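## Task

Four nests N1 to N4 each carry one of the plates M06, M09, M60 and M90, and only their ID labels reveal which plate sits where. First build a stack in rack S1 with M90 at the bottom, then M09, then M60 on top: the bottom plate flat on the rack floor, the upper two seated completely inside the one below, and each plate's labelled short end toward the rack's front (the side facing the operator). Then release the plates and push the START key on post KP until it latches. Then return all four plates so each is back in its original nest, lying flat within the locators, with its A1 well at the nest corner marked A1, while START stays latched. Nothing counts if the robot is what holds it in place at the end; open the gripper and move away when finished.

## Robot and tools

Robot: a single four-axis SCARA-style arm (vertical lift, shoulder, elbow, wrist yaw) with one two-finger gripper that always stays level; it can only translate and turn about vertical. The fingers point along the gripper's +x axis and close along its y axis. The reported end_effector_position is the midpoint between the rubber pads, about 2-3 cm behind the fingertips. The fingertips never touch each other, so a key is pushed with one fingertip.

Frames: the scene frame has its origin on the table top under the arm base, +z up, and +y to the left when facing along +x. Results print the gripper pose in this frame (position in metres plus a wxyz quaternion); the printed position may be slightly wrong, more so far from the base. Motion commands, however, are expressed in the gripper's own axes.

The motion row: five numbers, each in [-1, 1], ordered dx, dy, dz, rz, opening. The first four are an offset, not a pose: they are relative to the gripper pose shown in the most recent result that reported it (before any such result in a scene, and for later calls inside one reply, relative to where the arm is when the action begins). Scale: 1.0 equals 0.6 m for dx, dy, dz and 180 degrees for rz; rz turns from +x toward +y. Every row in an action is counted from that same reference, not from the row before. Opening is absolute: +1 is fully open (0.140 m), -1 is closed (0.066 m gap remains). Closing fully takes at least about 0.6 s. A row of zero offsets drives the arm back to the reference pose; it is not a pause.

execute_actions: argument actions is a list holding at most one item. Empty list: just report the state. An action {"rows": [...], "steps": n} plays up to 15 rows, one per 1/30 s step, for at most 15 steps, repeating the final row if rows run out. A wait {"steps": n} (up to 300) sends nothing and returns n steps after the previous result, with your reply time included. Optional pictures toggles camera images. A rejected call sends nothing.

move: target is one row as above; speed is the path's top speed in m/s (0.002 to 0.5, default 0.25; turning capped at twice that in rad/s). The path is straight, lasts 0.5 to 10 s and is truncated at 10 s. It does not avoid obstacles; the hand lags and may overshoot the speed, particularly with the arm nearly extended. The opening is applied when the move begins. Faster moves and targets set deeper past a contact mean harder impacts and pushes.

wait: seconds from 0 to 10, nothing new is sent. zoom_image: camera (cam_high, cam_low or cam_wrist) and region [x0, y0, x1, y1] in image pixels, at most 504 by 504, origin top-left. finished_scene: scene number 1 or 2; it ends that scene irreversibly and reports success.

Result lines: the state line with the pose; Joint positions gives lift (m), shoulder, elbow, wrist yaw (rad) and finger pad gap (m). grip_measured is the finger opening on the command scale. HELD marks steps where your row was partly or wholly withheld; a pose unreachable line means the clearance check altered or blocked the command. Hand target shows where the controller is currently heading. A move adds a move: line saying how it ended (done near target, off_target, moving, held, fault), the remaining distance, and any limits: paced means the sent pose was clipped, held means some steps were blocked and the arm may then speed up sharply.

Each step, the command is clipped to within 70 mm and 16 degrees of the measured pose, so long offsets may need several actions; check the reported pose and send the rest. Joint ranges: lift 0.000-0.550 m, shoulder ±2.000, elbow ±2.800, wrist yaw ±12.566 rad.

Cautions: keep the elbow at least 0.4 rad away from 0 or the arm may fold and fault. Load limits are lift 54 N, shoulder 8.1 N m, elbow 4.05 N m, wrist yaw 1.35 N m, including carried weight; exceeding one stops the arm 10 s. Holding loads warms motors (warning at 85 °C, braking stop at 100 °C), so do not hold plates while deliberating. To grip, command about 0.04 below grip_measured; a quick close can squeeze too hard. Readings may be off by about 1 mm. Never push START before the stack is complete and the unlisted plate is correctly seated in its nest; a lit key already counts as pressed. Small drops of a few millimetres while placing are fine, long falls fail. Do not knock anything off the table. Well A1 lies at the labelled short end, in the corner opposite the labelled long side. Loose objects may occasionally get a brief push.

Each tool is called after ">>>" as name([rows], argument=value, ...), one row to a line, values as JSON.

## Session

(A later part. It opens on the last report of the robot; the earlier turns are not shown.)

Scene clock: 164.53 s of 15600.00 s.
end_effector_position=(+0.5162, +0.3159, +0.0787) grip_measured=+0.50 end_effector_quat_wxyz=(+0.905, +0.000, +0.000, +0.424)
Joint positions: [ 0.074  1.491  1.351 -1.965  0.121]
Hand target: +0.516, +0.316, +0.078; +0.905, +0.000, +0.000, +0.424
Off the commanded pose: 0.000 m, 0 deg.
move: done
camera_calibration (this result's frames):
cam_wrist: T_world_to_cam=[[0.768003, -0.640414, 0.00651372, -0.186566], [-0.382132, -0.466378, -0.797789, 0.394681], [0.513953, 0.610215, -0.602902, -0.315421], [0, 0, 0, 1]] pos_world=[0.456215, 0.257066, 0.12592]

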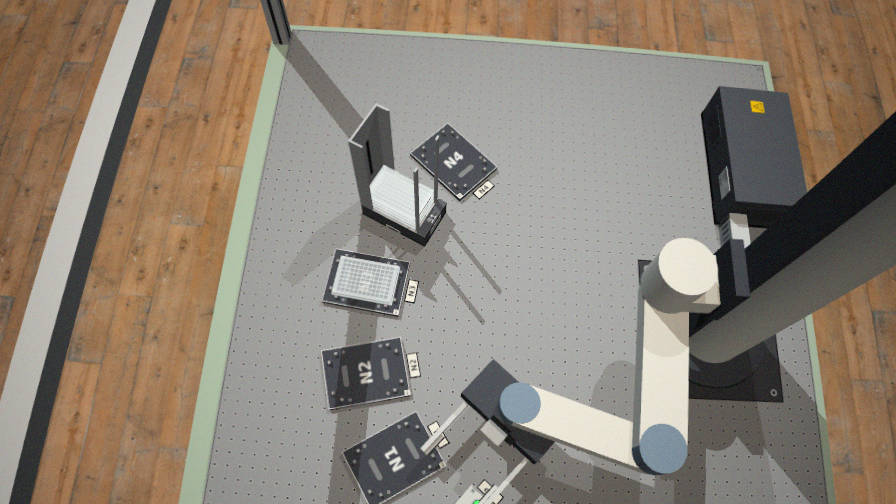

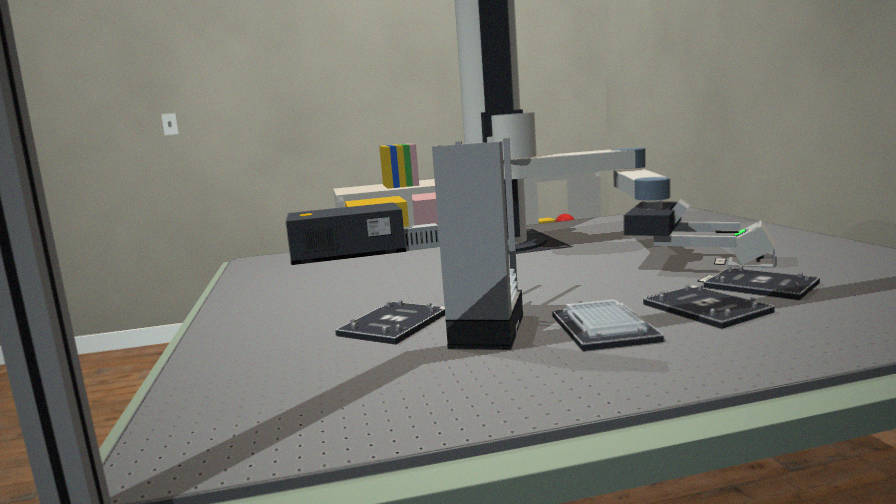

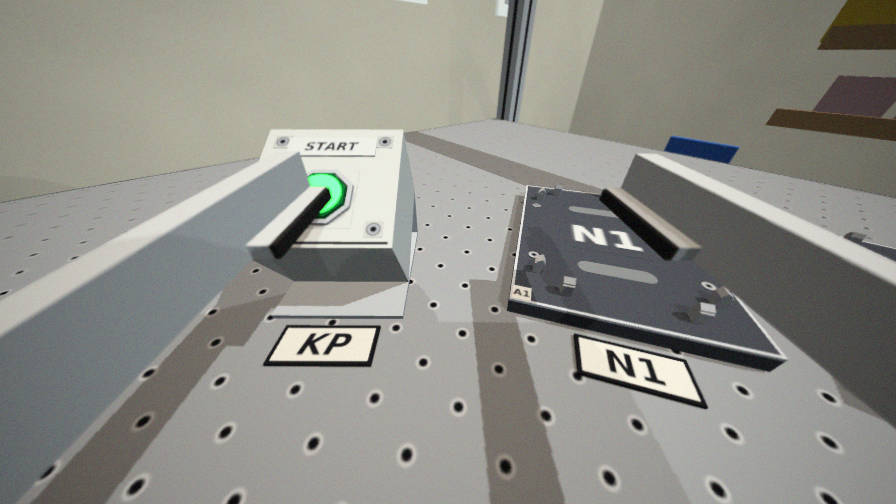

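>>> move(target=[-0.01,0,0.04,0,0.5], speed=0.05)

Scene clock: 167.10 s of 15600.00 s.
end_effector_position=(+0.5124, +0.3112, +0.1028) grip_measured=+0.50 end_effector_quat_wxyz=(+0.906, +0.000, +0.000, +0.424)
Joint positions: [ 0.098  1.499  1.322 -1.944  0.122]
Hand target: +0.512, +0.311, +0.103; +0.905, +0.000, +0.000, +0.424
Off the commanded pose: 0.000 m, 0 deg.
move: done
camera_calibration (this result's frames):
cam_wrist: T_world_to_cam=[[0.767778, -0.640682, 0.00651372, -0.186632], [-0.382295, -0.466244, -0.797789, 0.4103], [0.514166, 0.610035, -0.602902, -0.29618], [0, 0, 0, 1]] pos_world=[0.452433, 0.252409, 0.149981]

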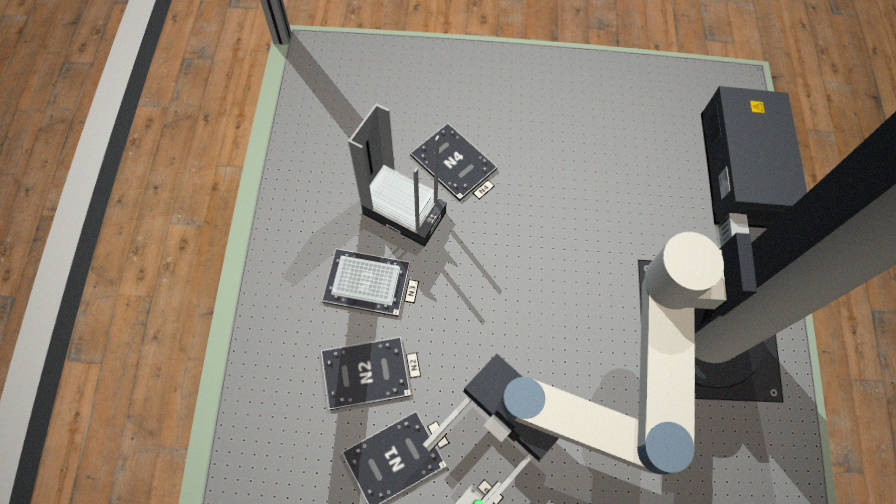

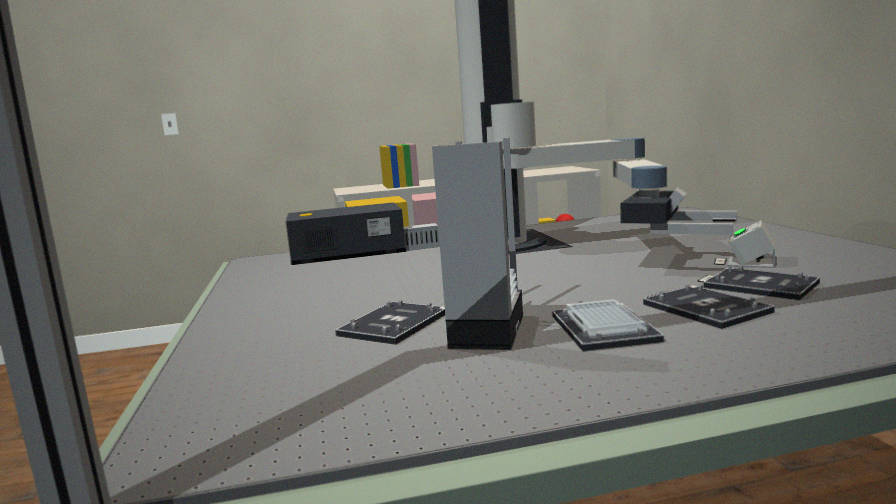

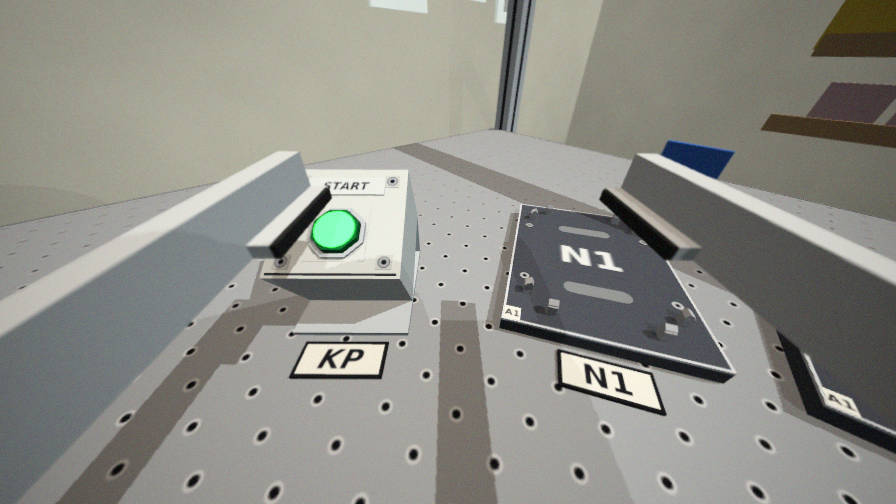

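>>> move(target=[0,0,0.387,0,0.2], speed=0.3)

>>> move(target=[-0.5203,-0.7646,0,-0.4217,0.2], speed=0.35)

Scene clock: 175.33 s of 15600.00 s.
end_effector_position=(+0.5124, +0.3112, +0.3350) grip_measured=+0.20 end_effector_quat_wxyz=(+0.906, +0.000, +0.000, +0.424)
Joint positions: [ 0.33   1.499  1.322 -1.944  0.11 ]
Hand target: +0.512, +0.311, +0.335; +0.906, +0.000, +0.000, +0.424
Off the commanded pose: 0.000 m, 0 deg.
After step 90, 4.00 s passed at rest.
move: done
camera_calibration (this result's frames):
cam_wrist: T_world_to_cam=[[0.767782, -0.640678, 0.00651372, -0.18814], [-0.382293, -0.466246, -0.797789, 0.595599], [0.514163, 0.610038, -0.602902, -0.156152], [0, 0, 0, 1]] pos_world=[0.452431, 0.252417, 0.382243]

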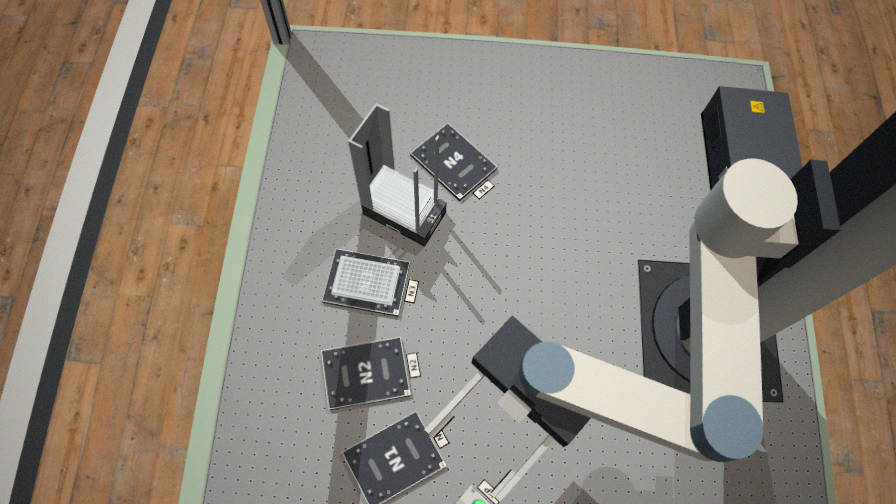

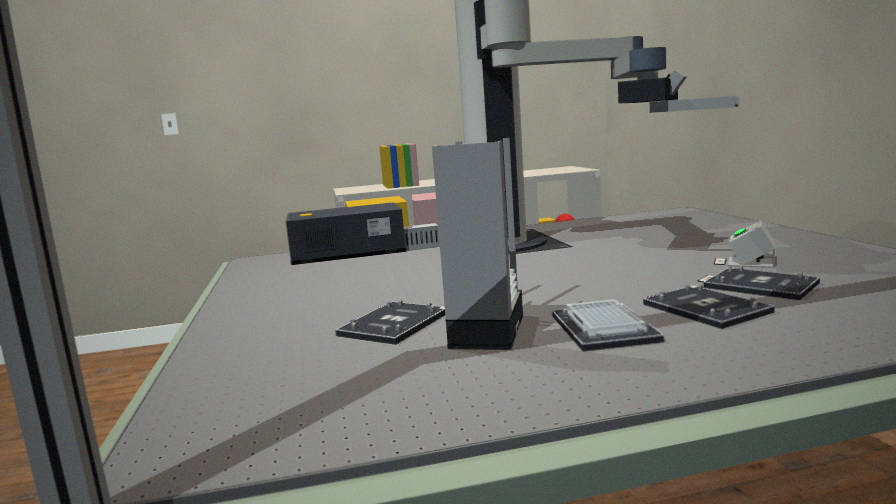

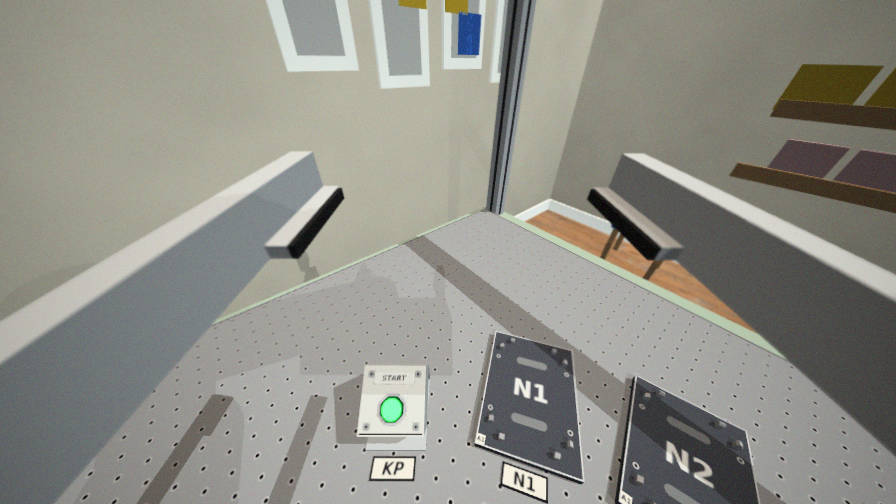

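Scene clock: 177.70 s of 15600.00 s.
end_effector_position=(+0.6653, -0.2223, +0.3350) grip_measured=+0.20 end_effector_quat_wxyz=(+0.975, +0.000, +0.000, -0.222)
Joint positions: [ 0.33   0.218  1.741 -2.407  0.11 ]
Hand target: +0.665, -0.222, +0.335; +0.975, +0.000, +0.000, -0.222
Off the commanded pose: 0.000 m, 0 deg.
move: done
camera_calibration (this result's frames):
cam_wrist: T_world_to_cam=[[-0.434396, -0.900698, 0.00651372, 0.0946464], [-0.545313, 0.257229, -0.797789, 0.674594], [0.716891, -0.350108, -0.602902, -0.257624], [0, 0, 0, 1]] pos_world=[0.593667, -0.178473, 0.382245]

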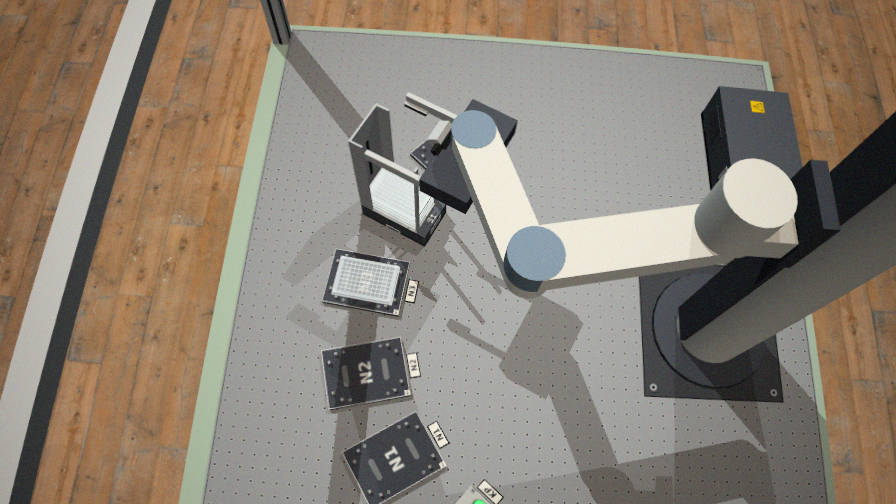

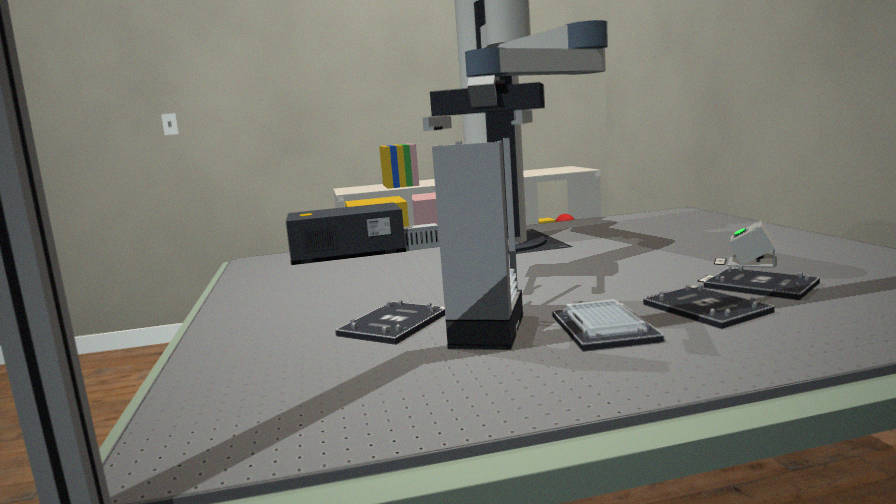

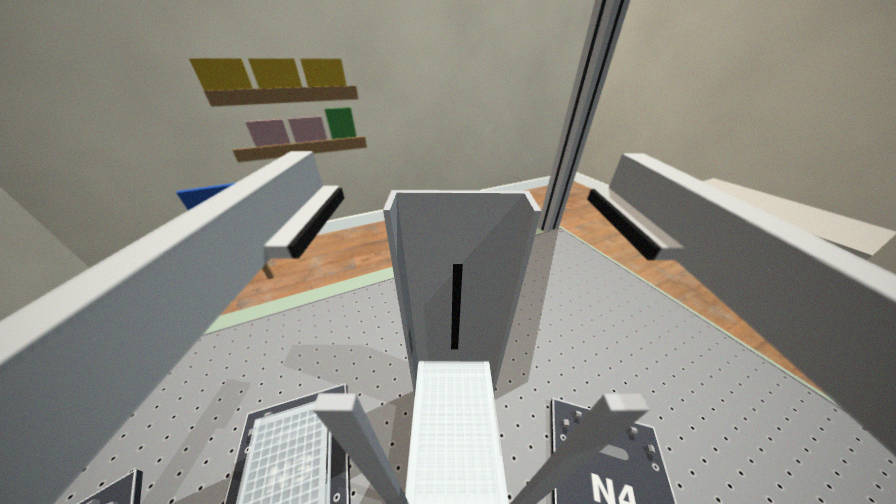

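>>> move(target=[-0.001,-0.0006,-0.4037,0,-0.3], speed=0.2)

>>> move(target=[0,0,0,0,-0.6])

>>> move(target=[0,0,0.404,0,-0.6], speed=0.12)

Scene clock: 183.87 s of 15600.00 s.
end_effector_position=(+0.6646, -0.2225, +0.0928) grip_measured=-0.30 end_effector_quat_wxyz=(+0.975, +0.000, +0.000, -0.222)
Joint positions: [ 0.088  0.218  1.737 -2.404  0.092]
Hand target: +0.665, -0.222, +0.093; +0.975, +0.000, +0.000, -0.222
Off the commanded pose: 0.000 m, 0 deg.
After step 90, 1.57 s passed at rest.
move: done
camera_calibration (this result's frames):
cam_wrist: T_world_to_cam=[[-0.434648, -0.900577, 0.00651372, 0.0959689], [-0.545241, 0.257381, -0.797789, 0.480939], [0.716793, -0.350309, -0.602902, -0.403216], [0, 0, 0, 1]] pos_world=[0.592963, -0.178608, 0.139963]

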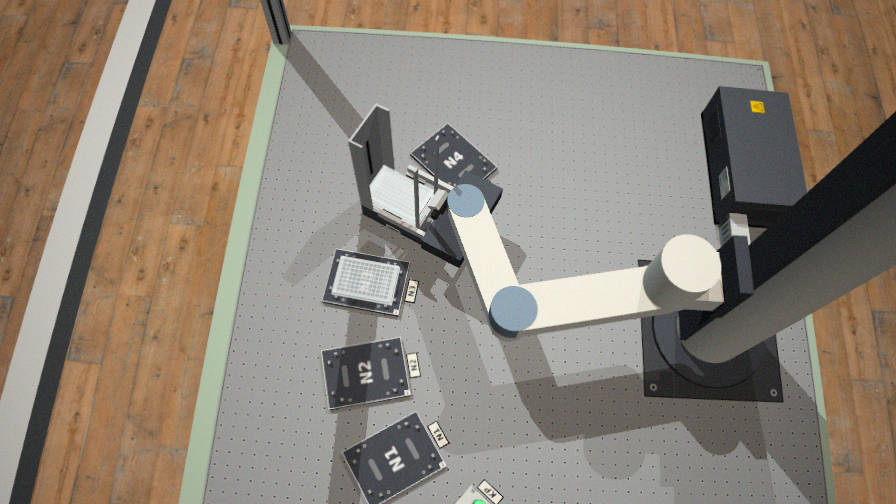

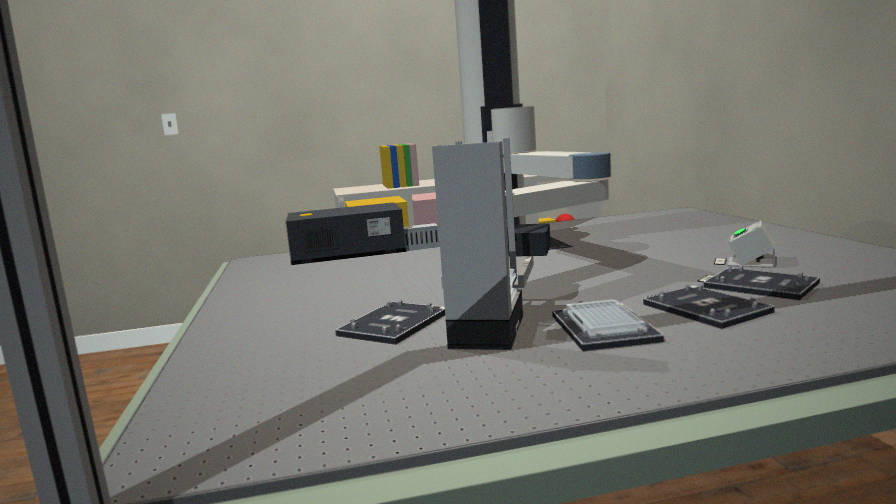

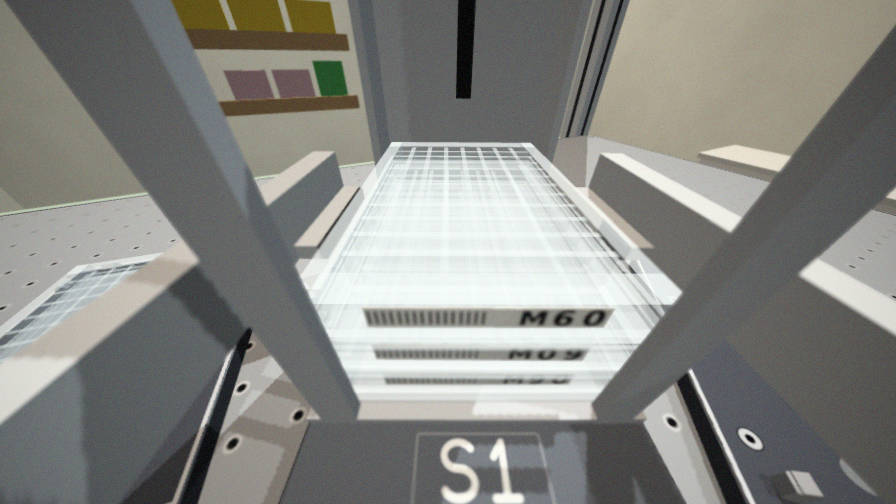

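Scene clock: 184.37 s of 15600.00 s.
end_effector_position=(+0.6646, -0.2225, +0.0928) grip_measured=-0.49 end_effector_quat_wxyz=(+0.975, +0.000, +0.000, -0.222)
Joint positions: [ 0.088  0.218  1.737 -2.404  0.085]
Hand target: +0.665, -0.222, +0.093; +0.975, +0.000, +0.000, -0.222
Off the commanded pose: 0.000 m, 0 deg.
move: done
camera_calibration (this result's frames):
cam_wrist: T_world_to_cam=[[-0.434641, -0.90058, 0.00651372, 0.0959604], [-0.545243, 0.257377, -0.797789, 0.480941], [0.716796, -0.350303, -0.602902, -0.403218], [0, 0, 0, 1]] pos_world=[0.592963, -0.178612, 0.139963]

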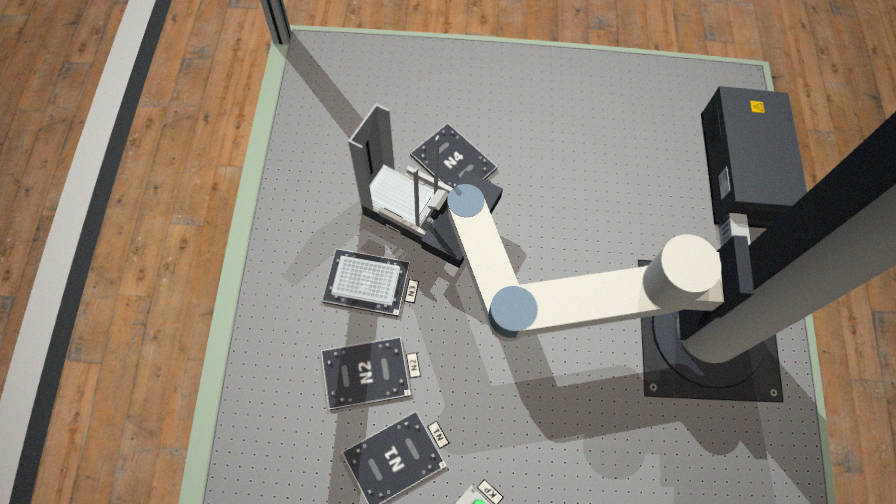

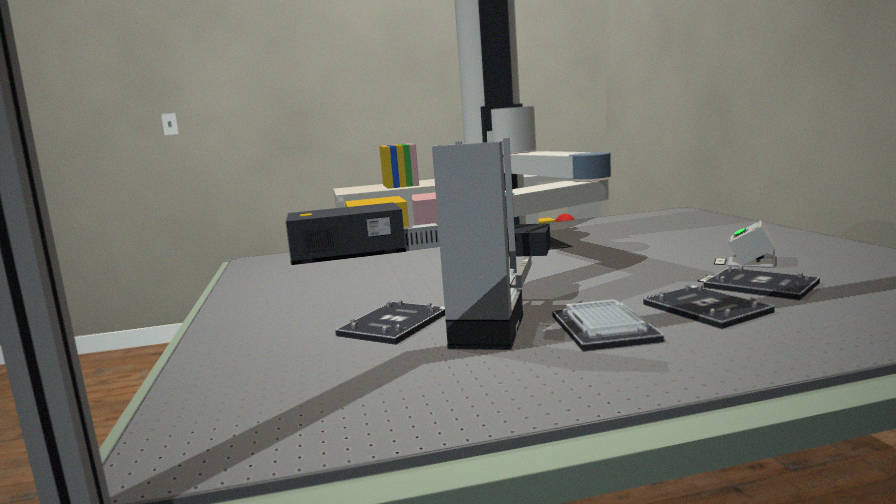

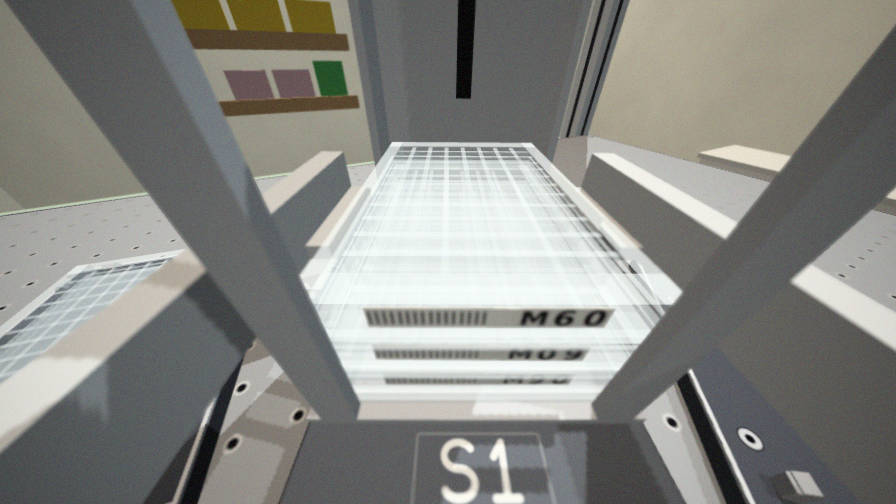

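Scene clock: 186.73 s of 15600.00 s.
end_effector_position=(+0.6646, -0.2225, +0.3352) grip_measured=-0.49 end_effector_quat_wxyz=(+0.975, +0.000, +0.000, -0.222)
Joint positions: [ 0.33   0.218  1.737 -2.404  0.085]
Hand target: +0.665, -0.222, +0.335; +0.975, +0.000, +0.000, -0.222
Off the commanded pose: 0.000 m, 0 deg.
move: done
camera_calibration (this result's frames):
cam_wrist: T_world_to_cam=[[-0.434604, -0.900598, 0.00651372, 0.0943656], [-0.545254, 0.257354, -0.797789, 0.674369], [0.716811, -0.350274, -0.602902, -0.257051], [0, 0, 0, 1]] pos_world=[0.592971, -0.178605, 0.382413]

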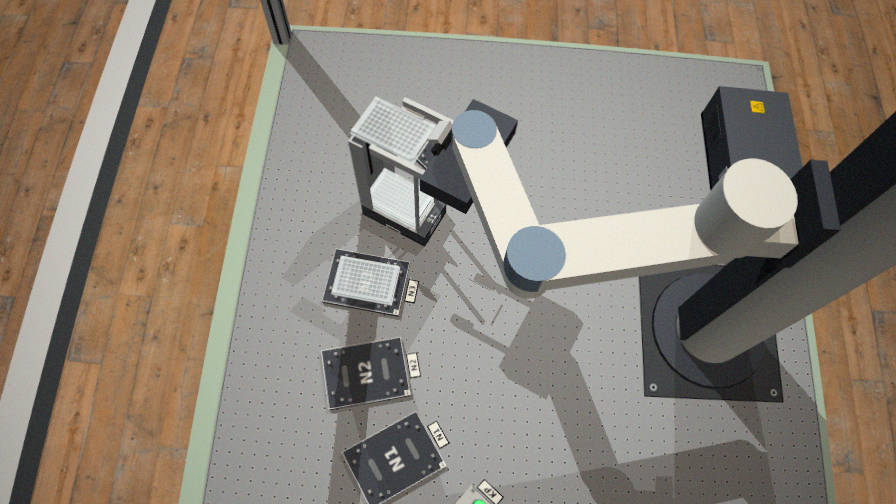

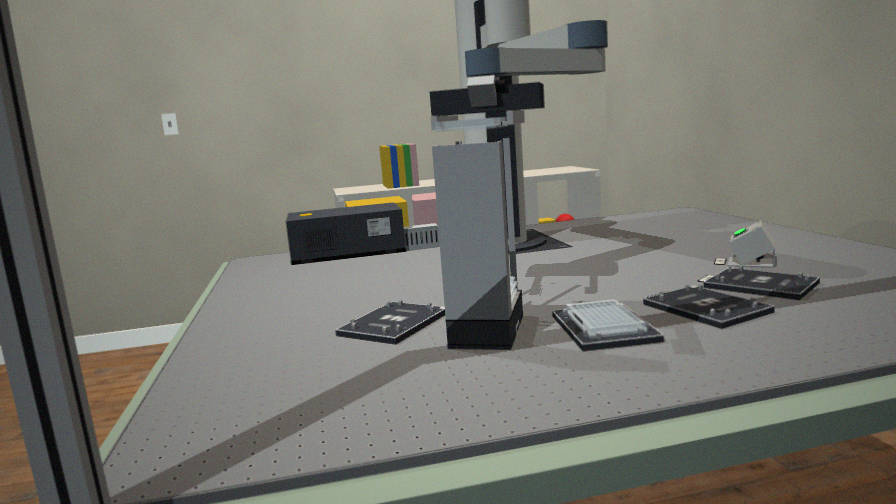

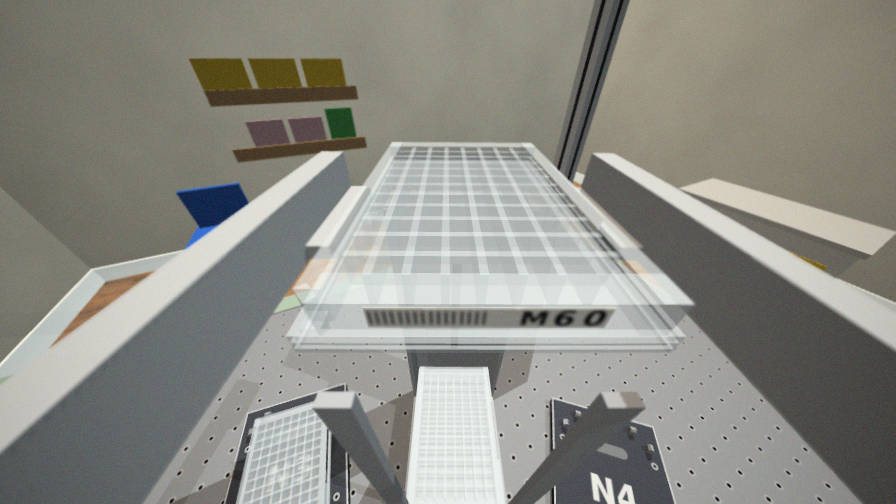

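>>> move(target=[-0.2025,0.5631,0,0.2211,-0.6], speed=0.3)

>>> move(target=[0,0,-0.49,0,-0.6], speed=0.2)

Scene clock: 192.23 s of 15600.00 s.
end_effector_position=(+0.7015, +0.1349, +0.3352) grip_measured=-0.49 end_effector_quat_wxyz=(+0.992, +0.000, +0.000, +0.123)
Joint positions: [ 0.33   0.874  1.772 -2.4    0.085]
Hand target: +0.702, +0.135, +0.335; +0.992, +0.000, +0.000, +0.123
Off the commanded pose: 0.000 m, 0 deg.
After step 90, 0.93 s passed at rest.
move: done
camera_calibration (this result's frames):
cam_wrist: T_world_to_cam=[[0.243073, -0.969986, 0.00651372, -0.0337985], [-0.583568, -0.151596, -0.797789, 0.684571], [0.774831, 0.19012, -0.602902, -0.271938], [0, 0, 0, 1]] pos_world=[0.618416, 0.122695, 0.382412]

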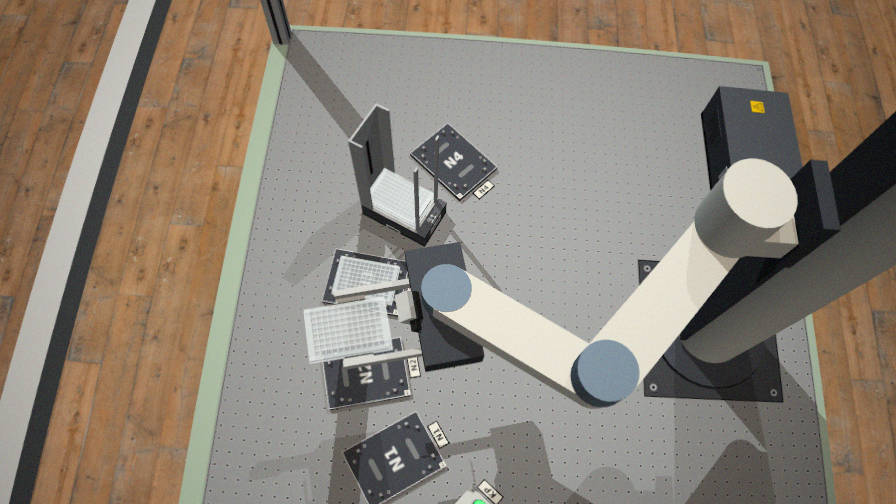

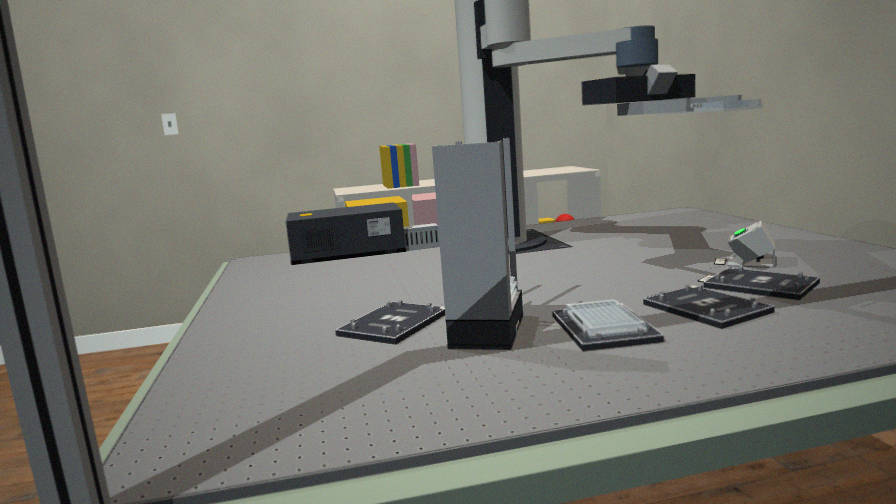

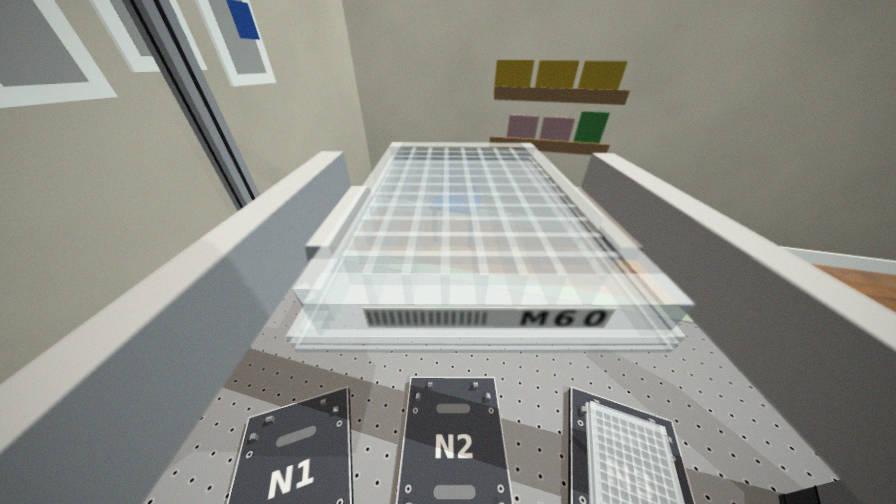

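Scene clock: 194.10 s of 15600.00 s.
end_effector_position=(+0.7015, +0.1348, +0.0411) grip_measured=-0.49 end_effector_quat_wxyz=(+0.992, +0.000, +0.000, +0.123)
Joint positions: [ 0.036  0.874  1.772 -2.4    0.085]
Hand target: +0.702, +0.135, +0.041; +0.992, +0.000, +0.000, +0.123
Off the commanded pose: 0.000 m, 0 deg.
move: done
camera_calibration (this result's frames):
cam_wrist: T_world_to_cam=[[0.243037, -0.969995, 0.00651372, -0.0318699], [-0.583574, -0.151575, -0.797789, 0.449961], [0.774838, 0.190091, -0.602902, -0.449233], [0, 0, 0, 1]] pos_world=[0.618414, 0.122684, 0.0883377]

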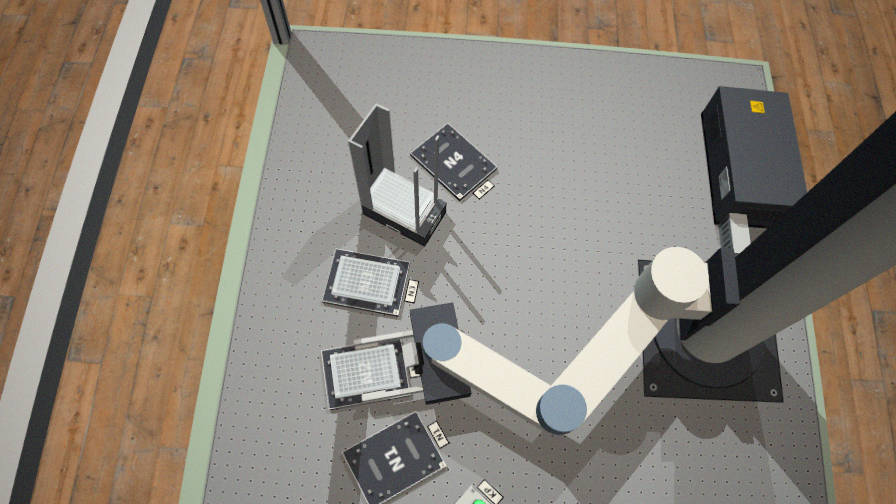

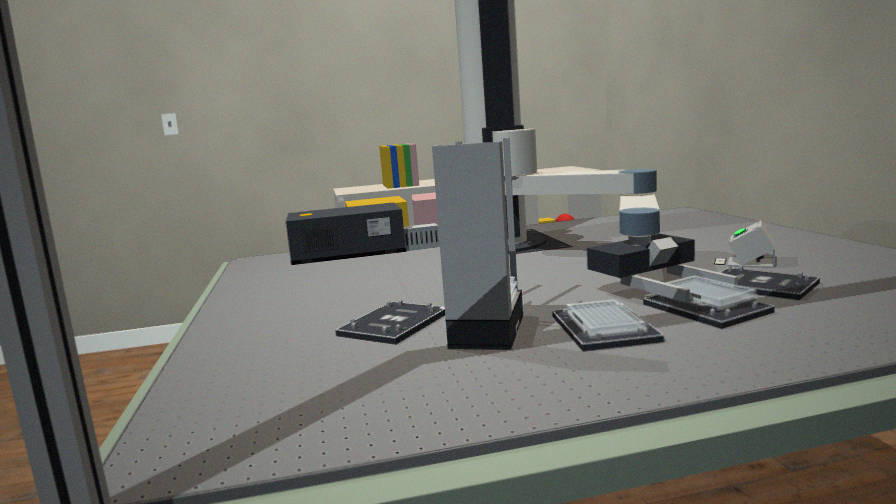

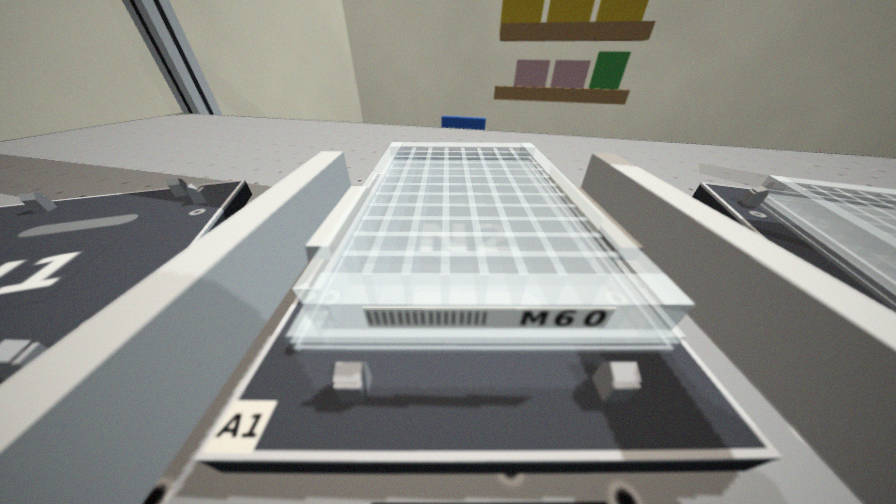

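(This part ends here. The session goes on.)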